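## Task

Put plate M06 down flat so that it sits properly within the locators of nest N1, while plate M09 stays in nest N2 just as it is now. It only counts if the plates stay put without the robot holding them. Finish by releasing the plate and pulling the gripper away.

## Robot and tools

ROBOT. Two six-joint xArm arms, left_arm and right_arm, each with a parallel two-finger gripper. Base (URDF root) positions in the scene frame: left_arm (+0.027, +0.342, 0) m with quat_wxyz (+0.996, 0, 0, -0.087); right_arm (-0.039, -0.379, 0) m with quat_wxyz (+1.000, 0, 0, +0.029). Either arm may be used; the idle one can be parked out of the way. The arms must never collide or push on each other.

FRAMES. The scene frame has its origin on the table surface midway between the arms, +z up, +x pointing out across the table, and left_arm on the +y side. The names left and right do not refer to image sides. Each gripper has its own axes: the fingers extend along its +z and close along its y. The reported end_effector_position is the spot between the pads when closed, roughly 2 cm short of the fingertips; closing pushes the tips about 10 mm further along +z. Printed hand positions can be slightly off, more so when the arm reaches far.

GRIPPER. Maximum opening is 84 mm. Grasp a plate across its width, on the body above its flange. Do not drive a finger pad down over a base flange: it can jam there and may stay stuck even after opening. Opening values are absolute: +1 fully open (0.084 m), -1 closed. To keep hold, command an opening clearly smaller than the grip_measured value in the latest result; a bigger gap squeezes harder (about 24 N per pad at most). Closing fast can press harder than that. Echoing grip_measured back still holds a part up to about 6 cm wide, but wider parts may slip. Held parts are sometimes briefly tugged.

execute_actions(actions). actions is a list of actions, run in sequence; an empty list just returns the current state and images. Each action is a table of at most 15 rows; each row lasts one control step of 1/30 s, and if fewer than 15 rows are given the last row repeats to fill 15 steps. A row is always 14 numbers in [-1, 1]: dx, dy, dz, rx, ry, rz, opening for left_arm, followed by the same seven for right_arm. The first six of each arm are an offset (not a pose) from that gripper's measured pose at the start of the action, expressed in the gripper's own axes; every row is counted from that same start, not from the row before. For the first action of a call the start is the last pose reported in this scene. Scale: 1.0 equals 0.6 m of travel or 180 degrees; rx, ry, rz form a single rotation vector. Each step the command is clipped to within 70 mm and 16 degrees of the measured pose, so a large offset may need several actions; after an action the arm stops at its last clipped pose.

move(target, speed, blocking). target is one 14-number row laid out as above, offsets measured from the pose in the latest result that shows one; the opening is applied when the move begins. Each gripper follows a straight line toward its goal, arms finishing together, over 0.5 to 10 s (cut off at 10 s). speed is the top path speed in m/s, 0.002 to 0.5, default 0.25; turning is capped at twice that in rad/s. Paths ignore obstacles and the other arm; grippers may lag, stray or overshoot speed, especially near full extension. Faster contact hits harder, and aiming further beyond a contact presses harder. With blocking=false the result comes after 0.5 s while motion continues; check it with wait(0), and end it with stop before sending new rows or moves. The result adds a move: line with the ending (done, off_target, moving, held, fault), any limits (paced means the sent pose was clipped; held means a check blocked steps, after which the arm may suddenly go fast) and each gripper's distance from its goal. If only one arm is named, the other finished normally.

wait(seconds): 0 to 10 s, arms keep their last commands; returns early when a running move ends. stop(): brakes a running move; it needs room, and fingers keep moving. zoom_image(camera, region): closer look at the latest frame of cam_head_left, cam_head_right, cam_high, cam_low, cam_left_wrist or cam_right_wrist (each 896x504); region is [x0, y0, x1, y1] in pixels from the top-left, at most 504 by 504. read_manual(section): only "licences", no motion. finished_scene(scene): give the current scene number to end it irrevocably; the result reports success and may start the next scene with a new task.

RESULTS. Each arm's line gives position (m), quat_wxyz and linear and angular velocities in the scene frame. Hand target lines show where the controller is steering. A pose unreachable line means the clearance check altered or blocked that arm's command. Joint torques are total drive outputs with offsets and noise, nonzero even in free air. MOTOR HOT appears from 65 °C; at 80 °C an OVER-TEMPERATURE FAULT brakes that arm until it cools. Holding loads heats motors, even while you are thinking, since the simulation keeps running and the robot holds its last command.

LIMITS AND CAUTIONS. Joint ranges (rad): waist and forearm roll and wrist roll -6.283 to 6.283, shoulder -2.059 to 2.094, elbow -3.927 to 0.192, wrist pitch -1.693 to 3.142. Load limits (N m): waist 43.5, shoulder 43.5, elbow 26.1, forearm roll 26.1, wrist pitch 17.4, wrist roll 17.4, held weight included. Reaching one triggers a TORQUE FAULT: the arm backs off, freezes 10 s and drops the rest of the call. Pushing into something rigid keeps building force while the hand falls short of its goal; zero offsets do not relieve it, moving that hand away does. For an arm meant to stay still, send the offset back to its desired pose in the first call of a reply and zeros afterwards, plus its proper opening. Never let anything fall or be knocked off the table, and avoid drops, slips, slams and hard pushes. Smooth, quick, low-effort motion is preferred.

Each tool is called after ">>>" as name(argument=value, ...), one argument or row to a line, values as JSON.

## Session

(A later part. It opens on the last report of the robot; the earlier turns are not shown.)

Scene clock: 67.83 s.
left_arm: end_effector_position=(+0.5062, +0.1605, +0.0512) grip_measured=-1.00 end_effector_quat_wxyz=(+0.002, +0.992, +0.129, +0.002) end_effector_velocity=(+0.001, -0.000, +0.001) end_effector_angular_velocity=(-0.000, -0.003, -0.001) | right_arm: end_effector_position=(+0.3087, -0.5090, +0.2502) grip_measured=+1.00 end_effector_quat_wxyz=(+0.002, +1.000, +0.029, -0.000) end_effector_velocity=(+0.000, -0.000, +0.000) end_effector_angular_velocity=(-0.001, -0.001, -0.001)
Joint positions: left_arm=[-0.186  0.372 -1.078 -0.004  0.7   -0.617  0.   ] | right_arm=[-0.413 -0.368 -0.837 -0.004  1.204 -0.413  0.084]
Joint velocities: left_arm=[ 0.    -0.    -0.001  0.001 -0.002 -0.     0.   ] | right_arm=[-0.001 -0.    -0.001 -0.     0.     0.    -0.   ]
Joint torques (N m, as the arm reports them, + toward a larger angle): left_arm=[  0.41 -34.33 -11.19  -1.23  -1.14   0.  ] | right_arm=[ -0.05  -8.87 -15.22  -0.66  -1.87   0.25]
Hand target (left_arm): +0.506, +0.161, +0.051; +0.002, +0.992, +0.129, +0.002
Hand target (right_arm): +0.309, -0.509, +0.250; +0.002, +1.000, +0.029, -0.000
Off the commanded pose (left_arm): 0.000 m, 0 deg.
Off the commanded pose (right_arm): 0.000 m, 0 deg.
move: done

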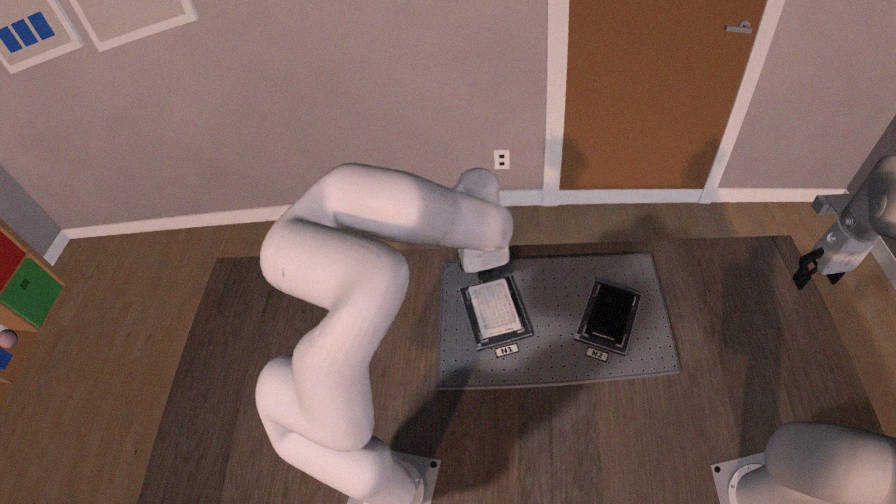

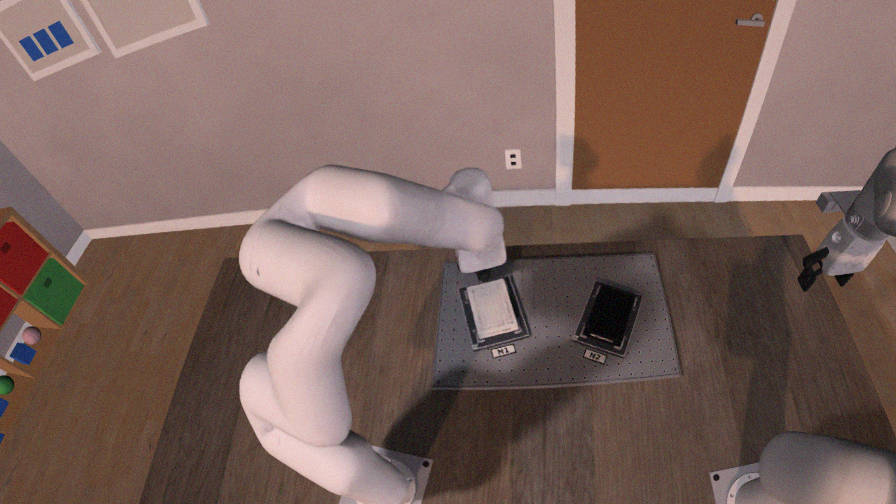

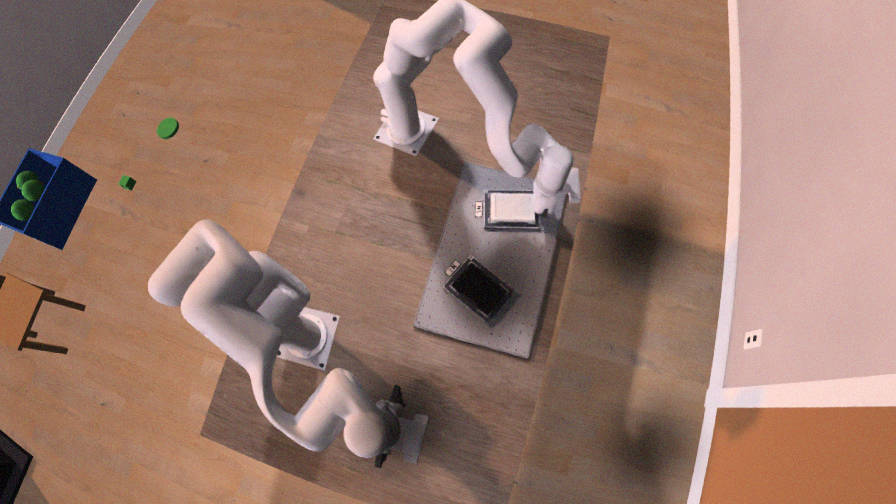

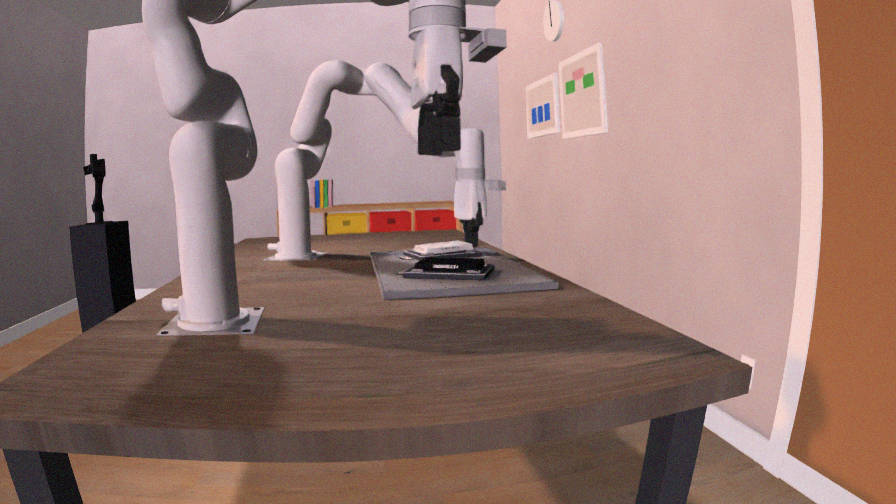

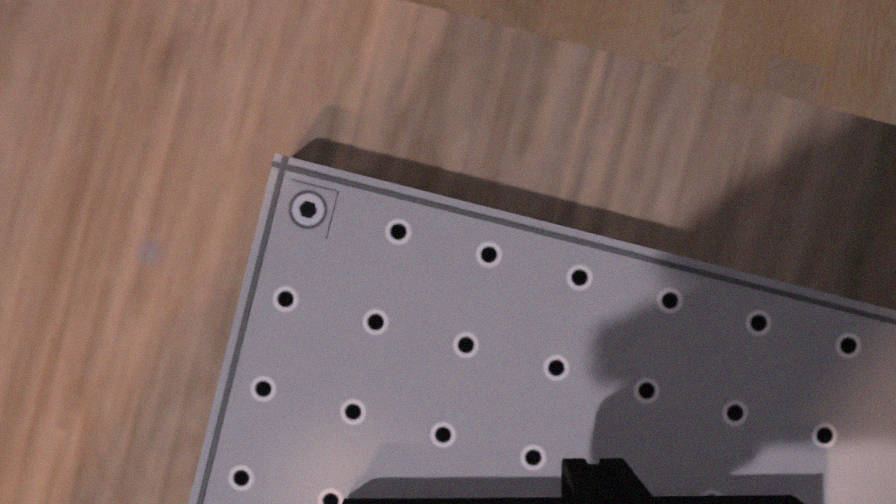

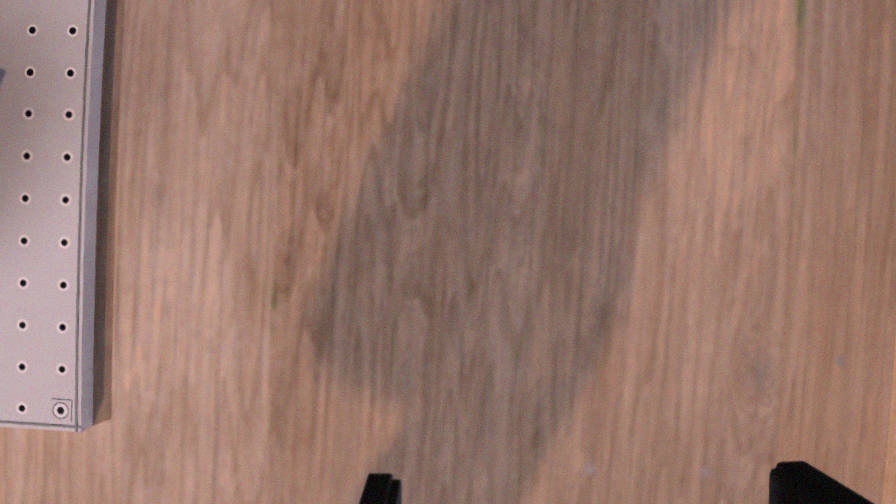

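Moved a little. Continue.

>>> move(
  target=[-0.008,0,0,0,0,0,-1,0,0,0,0,0,0,1],
  speed=0.01,
)

>>> move(
  target=[-0.08,0,-0.25,0,0,0,-1,0,0,0,0,0,0,1],
  speed=0.1,
)

>>> zoom_image(
  camera="cam_low",
  region=[380,190,520,290],
)

Scene clock: 73.10 s.
left_arm: end_effector_position=(+0.5016, +0.1593, +0.0513) grip_measured=-1.00 end_effector_quat_wxyz=(+0.003, +0.992, +0.129, +0.002) end_effector_velocity=(+0.000, +0.000, +0.000) end_effector_angular_velocity=(+0.000, -0.000, +0.002) | right_arm: end_effector_position=(+0.3087, -0.5090, +0.2502) grip_measured=+1.00 end_effector_quat_wxyz=(+0.002, +1.000, +0.029, -0.000) end_effector_velocity=(-0.000, +0.000, -0.000) end_effector_angular_velocity=(+0.001, +0.001, -0.001)
Joint positions: left_arm=[-0.192  0.361 -1.061 -0.004  0.694 -0.623  0.   ] | right_arm=[-0.413 -0.368 -0.837 -0.004  1.204 -0.413  0.084]
Joint velocities: left_arm=[ 0.    -0.     0.     0.    -0.    -0.002  0.   ] | right_arm=[ 0.    -0.     0.001  0.     0.     0.001 -0.   ]
Joint torques (N m, as the arm reports them, + toward a larger angle): left_arm=[  0.13 -32.81 -10.6   -0.99  -1.17   0.18] | right_arm=[ -0.34  -8.47 -15.14  -0.91  -1.94   0.1 ]
Hand target (left_arm): +0.502, +0.159, +0.051; +0.002, +0.992, +0.129, +0.002
Hand target (right_arm): +0.309, -0.509, +0.250; +0.002, +1.000, +0.029, -0.000
Off the commanded pose (left_arm): 0.000 m, 0 deg.
Off the commanded pose (right_arm): 0.000 m, 0 deg.
move: done

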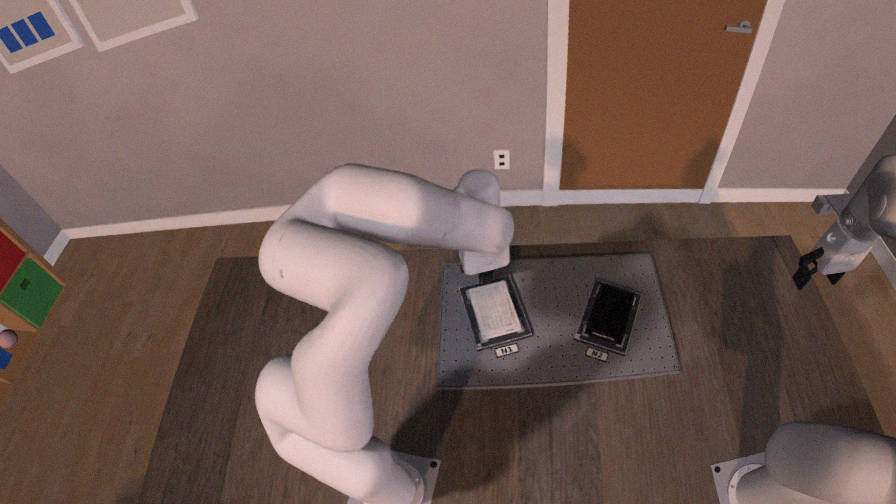

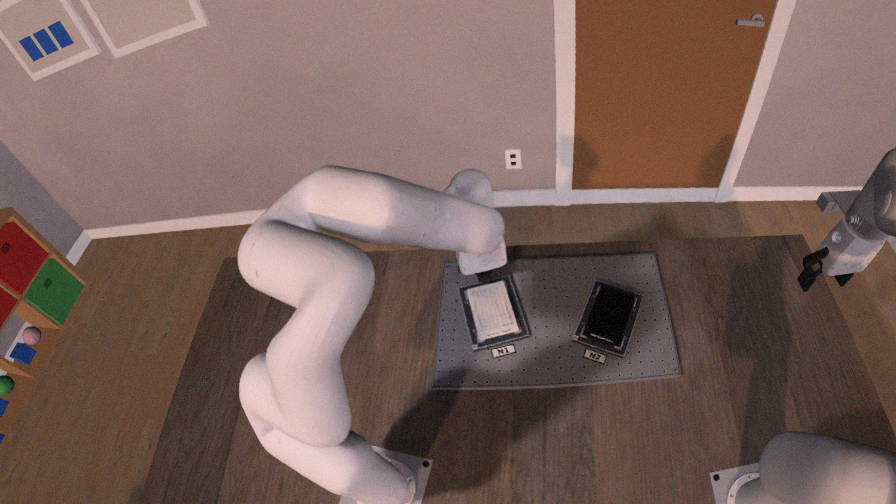

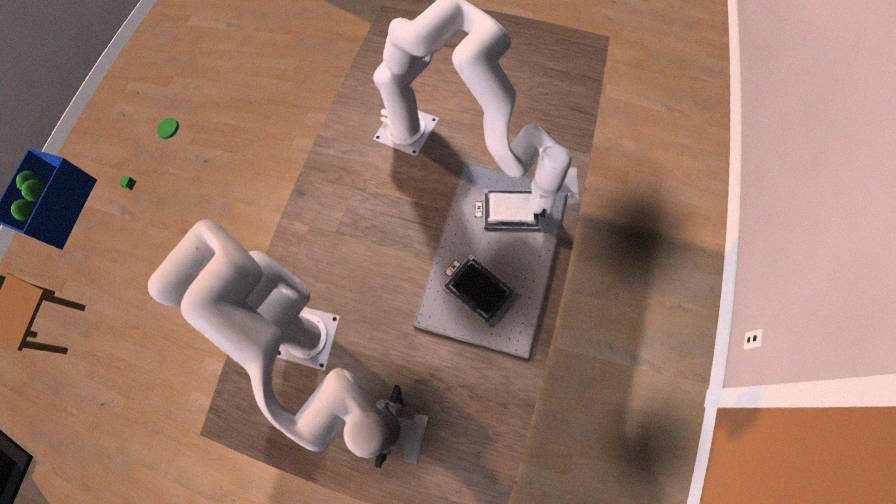

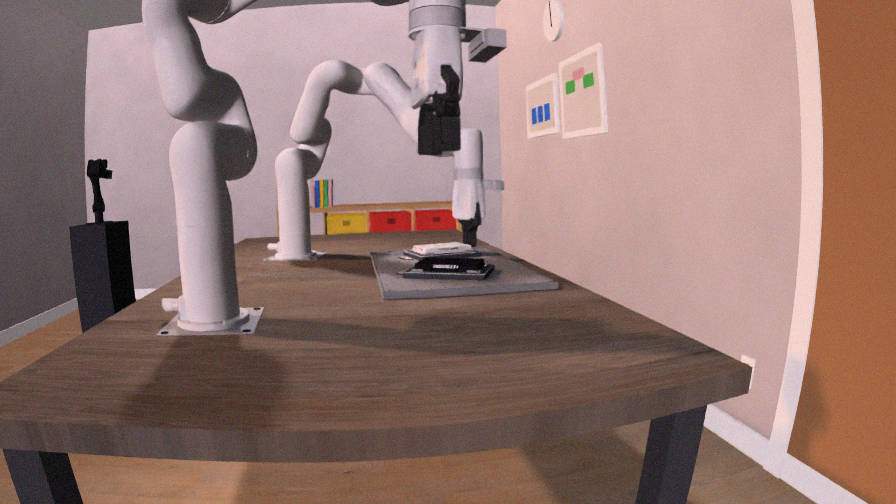

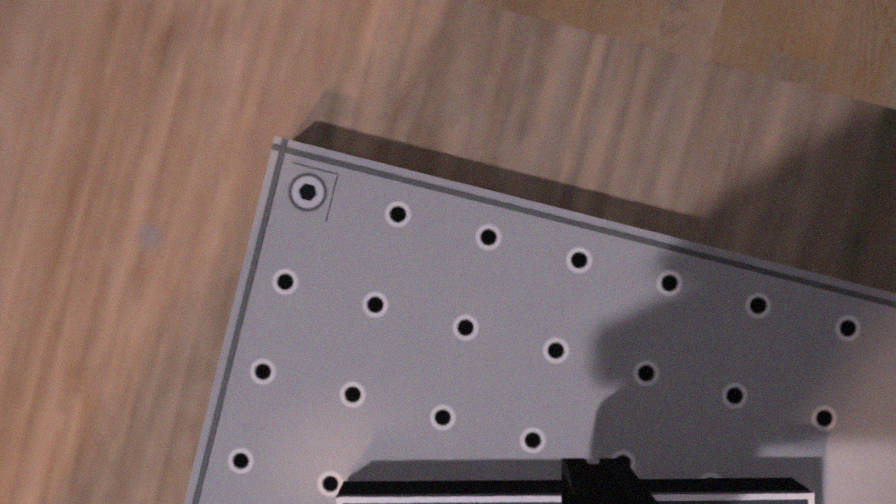

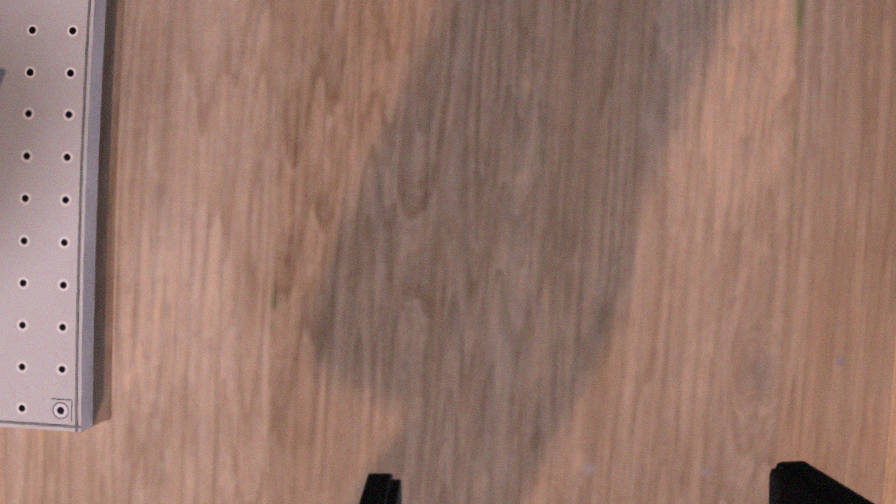

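Scene clock: 75.03 s.
left_arm: end_effector_position=(+0.4546, +0.1480, +0.2008) grip_measured=-1.00 end_effector_quat_wxyz=(+0.002, +0.992, +0.129, +0.002) end_effector_velocity=(+0.000, -0.001, +0.001) end_effector_angular_velocity=(-0.001, -0.001, +0.001) | right_arm: end_effector_position=(+0.3087, -0.5090, +0.2502) grip_measured=+1.00 end_effector_quat_wxyz=(+0.002, +1.000, +0.029, -0.000) end_effector_velocity=(+0.000, -0.000, +0.000) end_effector_angular_velocity=(-0.000, -0.000, -0.001)
Joint positions: left_arm=[-0.25   0.005 -1.066 -0.002  1.056 -0.684  0.   ] | right_arm=[-0.413 -0.368 -0.837 -0.004  1.204 -0.413  0.084]
Joint velocities: left_arm=[-0.    -0.001 -0.002 -0.001  0.002 -0.001  0.   ] | right_arm=[-0.     0.    -0.    -0.    -0.     0.001 -0.   ]
Joint torques (N m, as the arm reports them, + toward a larger angle): left_arm=[  0.73 -27.32 -12.95  -0.94  -1.23   0.35] | right_arm=[ -0.03  -8.41 -15.14  -0.94  -2.02   0.18]
Hand target (left_arm): +0.455, +0.148, +0.201; +0.002, +0.992, +0.129, +0.002
Hand target (right_arm): +0.309, -0.509, +0.250; +0.002, +1.000, +0.029, -0.000
Off the commanded pose (left_arm): 0.001 m, 0 deg.
Off the commanded pose (right_arm): 0.000 m, 0 deg.
move: done

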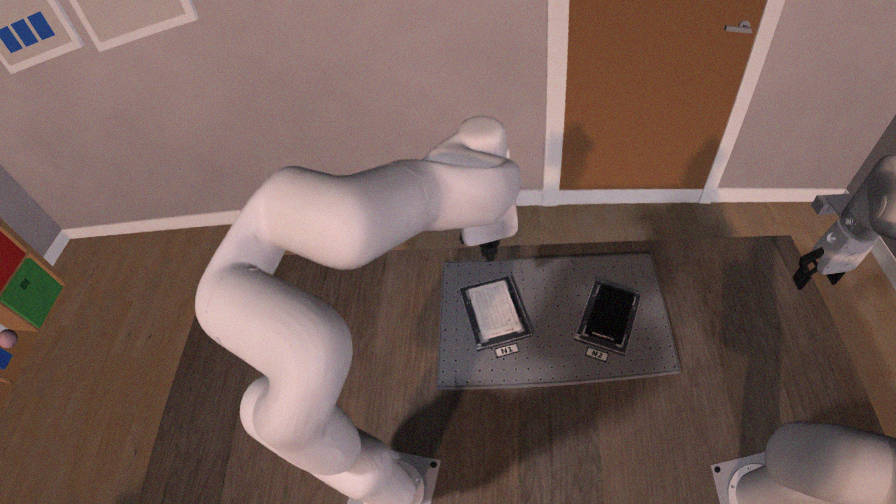

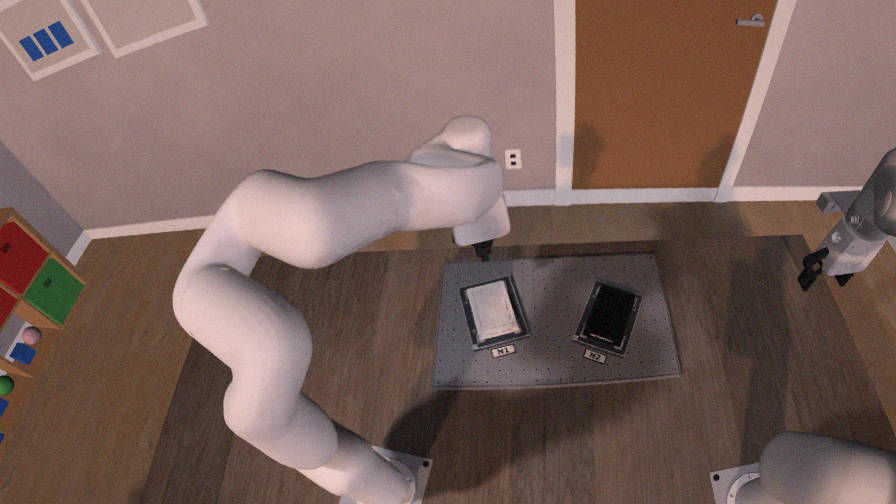

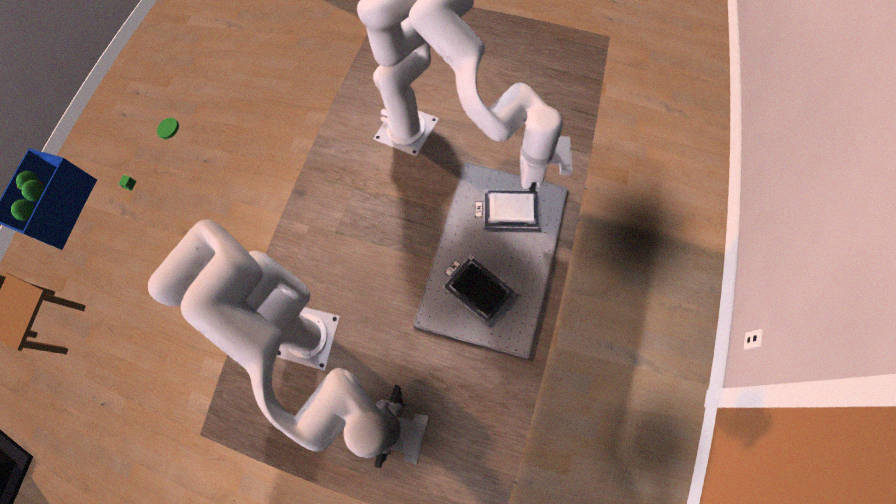

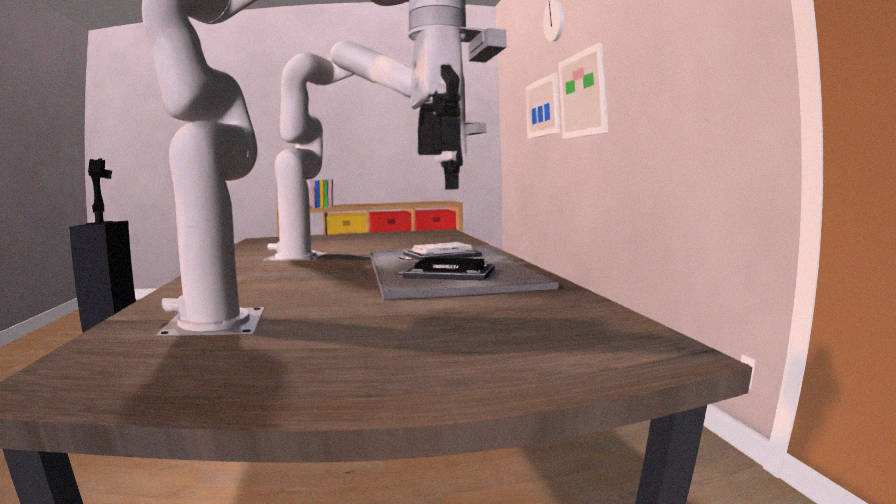

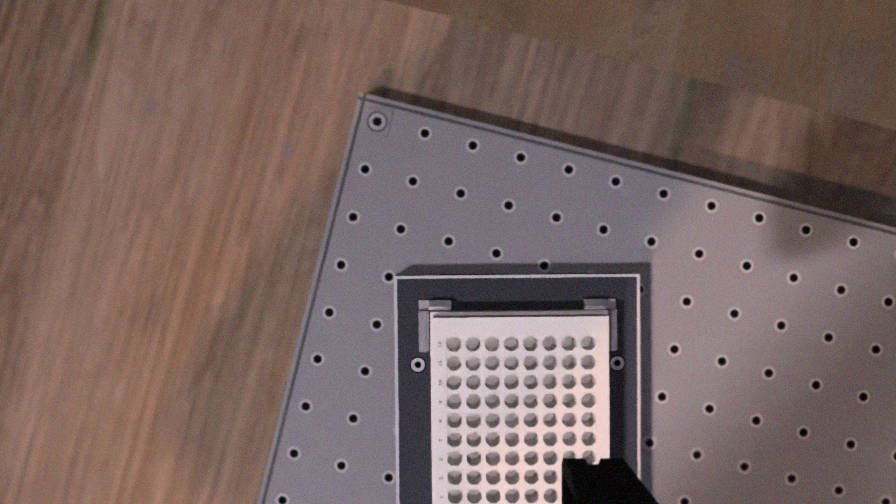

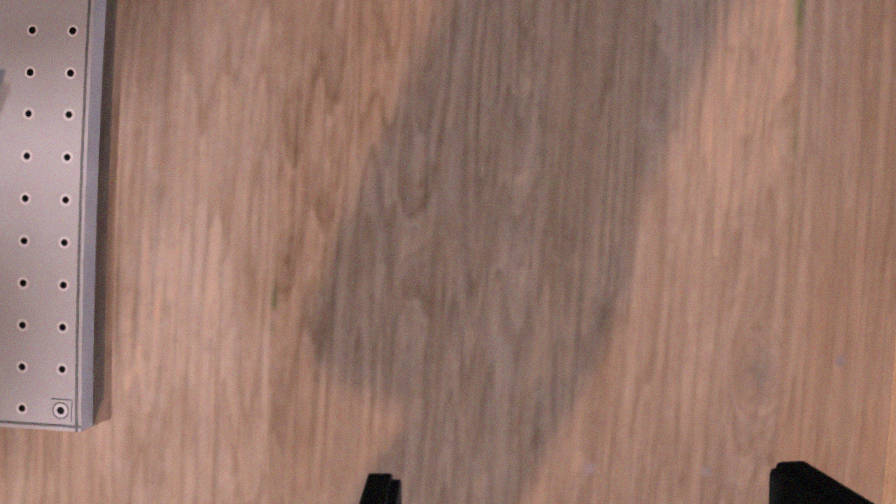

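Region (380, 190, 520, 290) of cam_low's 896x504 image, scaled by 3.600, with more detail than that image has; it fills the top 360 rows of this view, and the rest is white.

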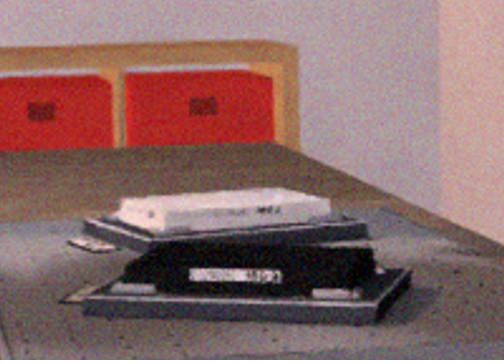

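>>> move(
  target=[-0.12,0,0,0,0,0,-1,0,0,0,0,0,0,1],
)

>>> zoom_image(
  camera="cam_left_wrist",
  region=[350,60,700,400],
)

Scene clock: 84.03 s.
left_arm: end_effector_position=(+0.3853, +0.1295, +0.2007) grip_measured=-1.00 end_effector_quat_wxyz=(+0.002, +0.992, +0.130, +0.002) end_effector_velocity=(-0.001, +0.001, -0.001) end_effector_angular_velocity=(+0.003, +0.002, -0.000) | right_arm: end_effector_position=(+0.3087, -0.5090, +0.2502) grip_measured=+1.00 end_effector_quat_wxyz=(+0.002, +1.000, +0.029, -0.000) end_effector_velocity=(-0.000, +0.000, -0.000) end_effector_angular_velocity=(+0.000, +0.001, -0.001)
Joint positions: left_arm=[-0.36  -0.174 -0.872 -0.001  1.04  -0.794  0.   ] | right_arm=[-0.413 -0.368 -0.837 -0.004  1.204 -0.413  0.084]
Joint velocities: left_arm=[-0.001 -0.001  0.003  0.001  0.002 -0.001  0.   ] | right_arm=[-0.     0.     0.001  0.     0.     0.001  0.   ]
Joint torques (N m, as the arm reports them, + toward a larger angle): left_arm=[  0.18 -22.22 -12.98  -0.88  -1.27   0.3 ] | right_arm=[  0.29  -9.   -15.11  -0.97  -2.08   0.21]
Hand target (left_arm): +0.385, +0.129, +0.201; +0.002, +0.992, +0.129, +0.002
Hand target (right_arm): +0.309, -0.509, +0.250; +0.002, +1.000, +0.029, -0.000
Off the commanded pose (left_arm): 0.000 m, 0 deg.
Off the commanded pose (right_arm): 0.000 m, 0 deg.
move: done

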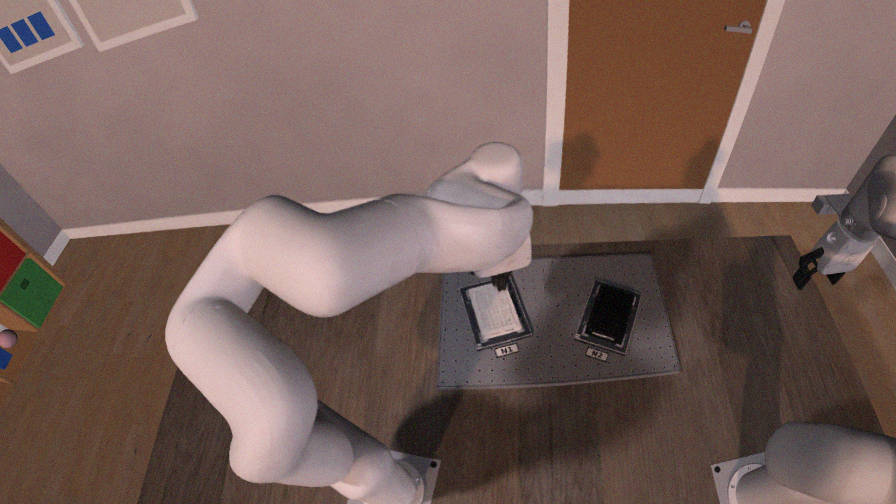

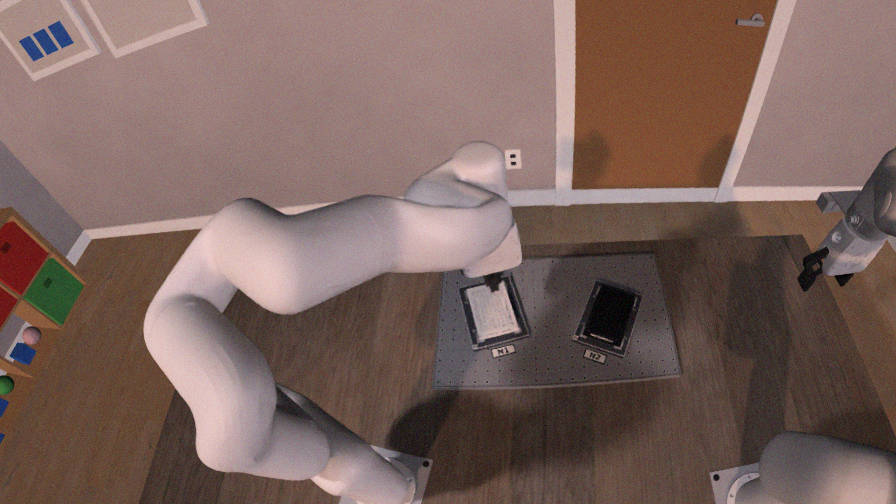

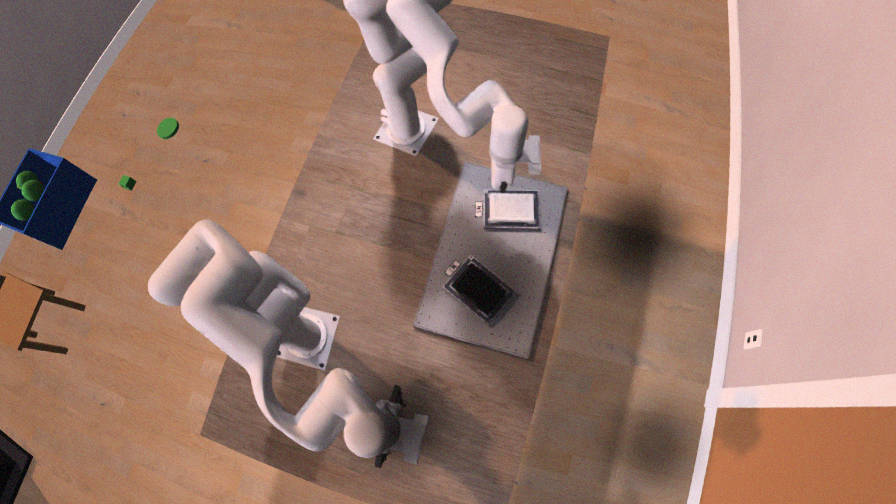

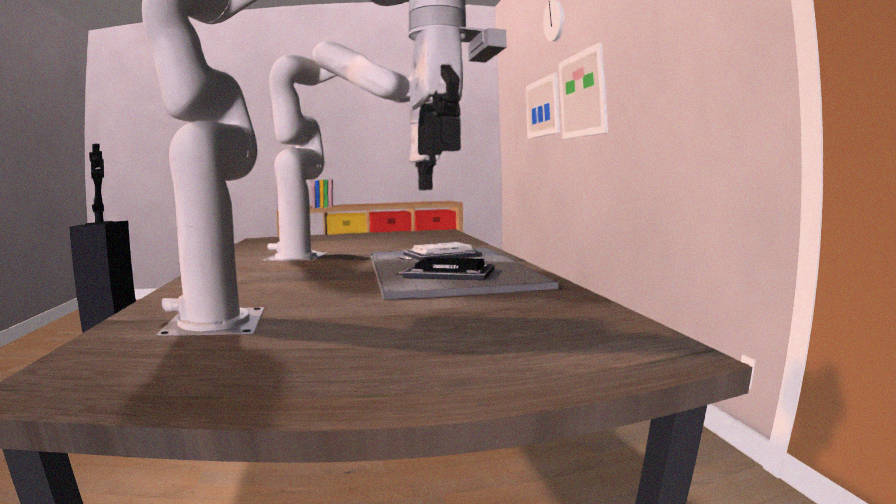

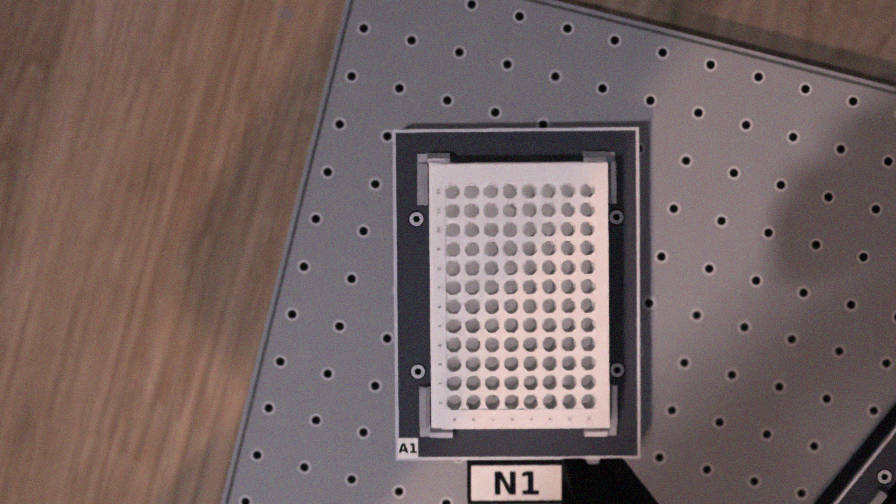

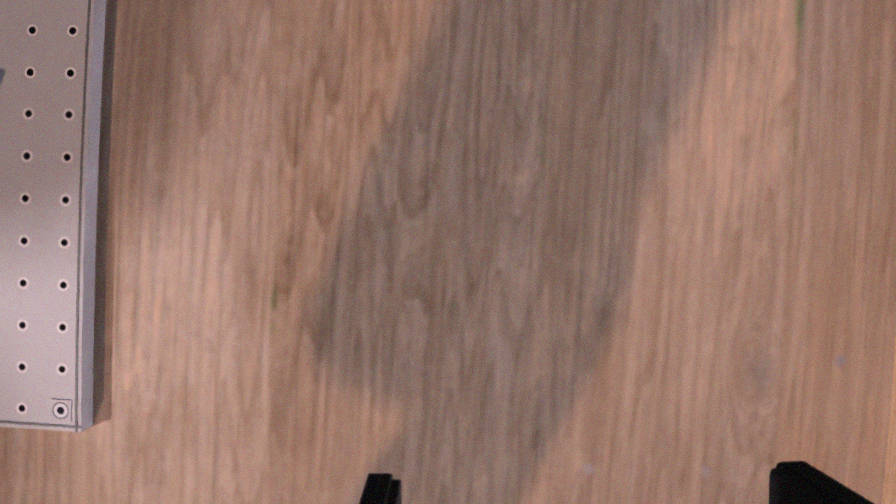

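Region (350, 60, 700, 400) of cam_left_wrist's 896x504 image, scaled by 1.440, with more detail than that image has; it fills the top 490 rows of this view, and the rest is white.

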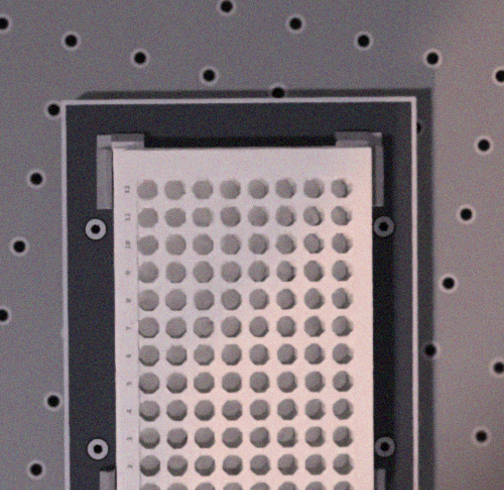

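Seated.

>>> finished_scene(
  scene=1,
)

The scene is finished: the task was done.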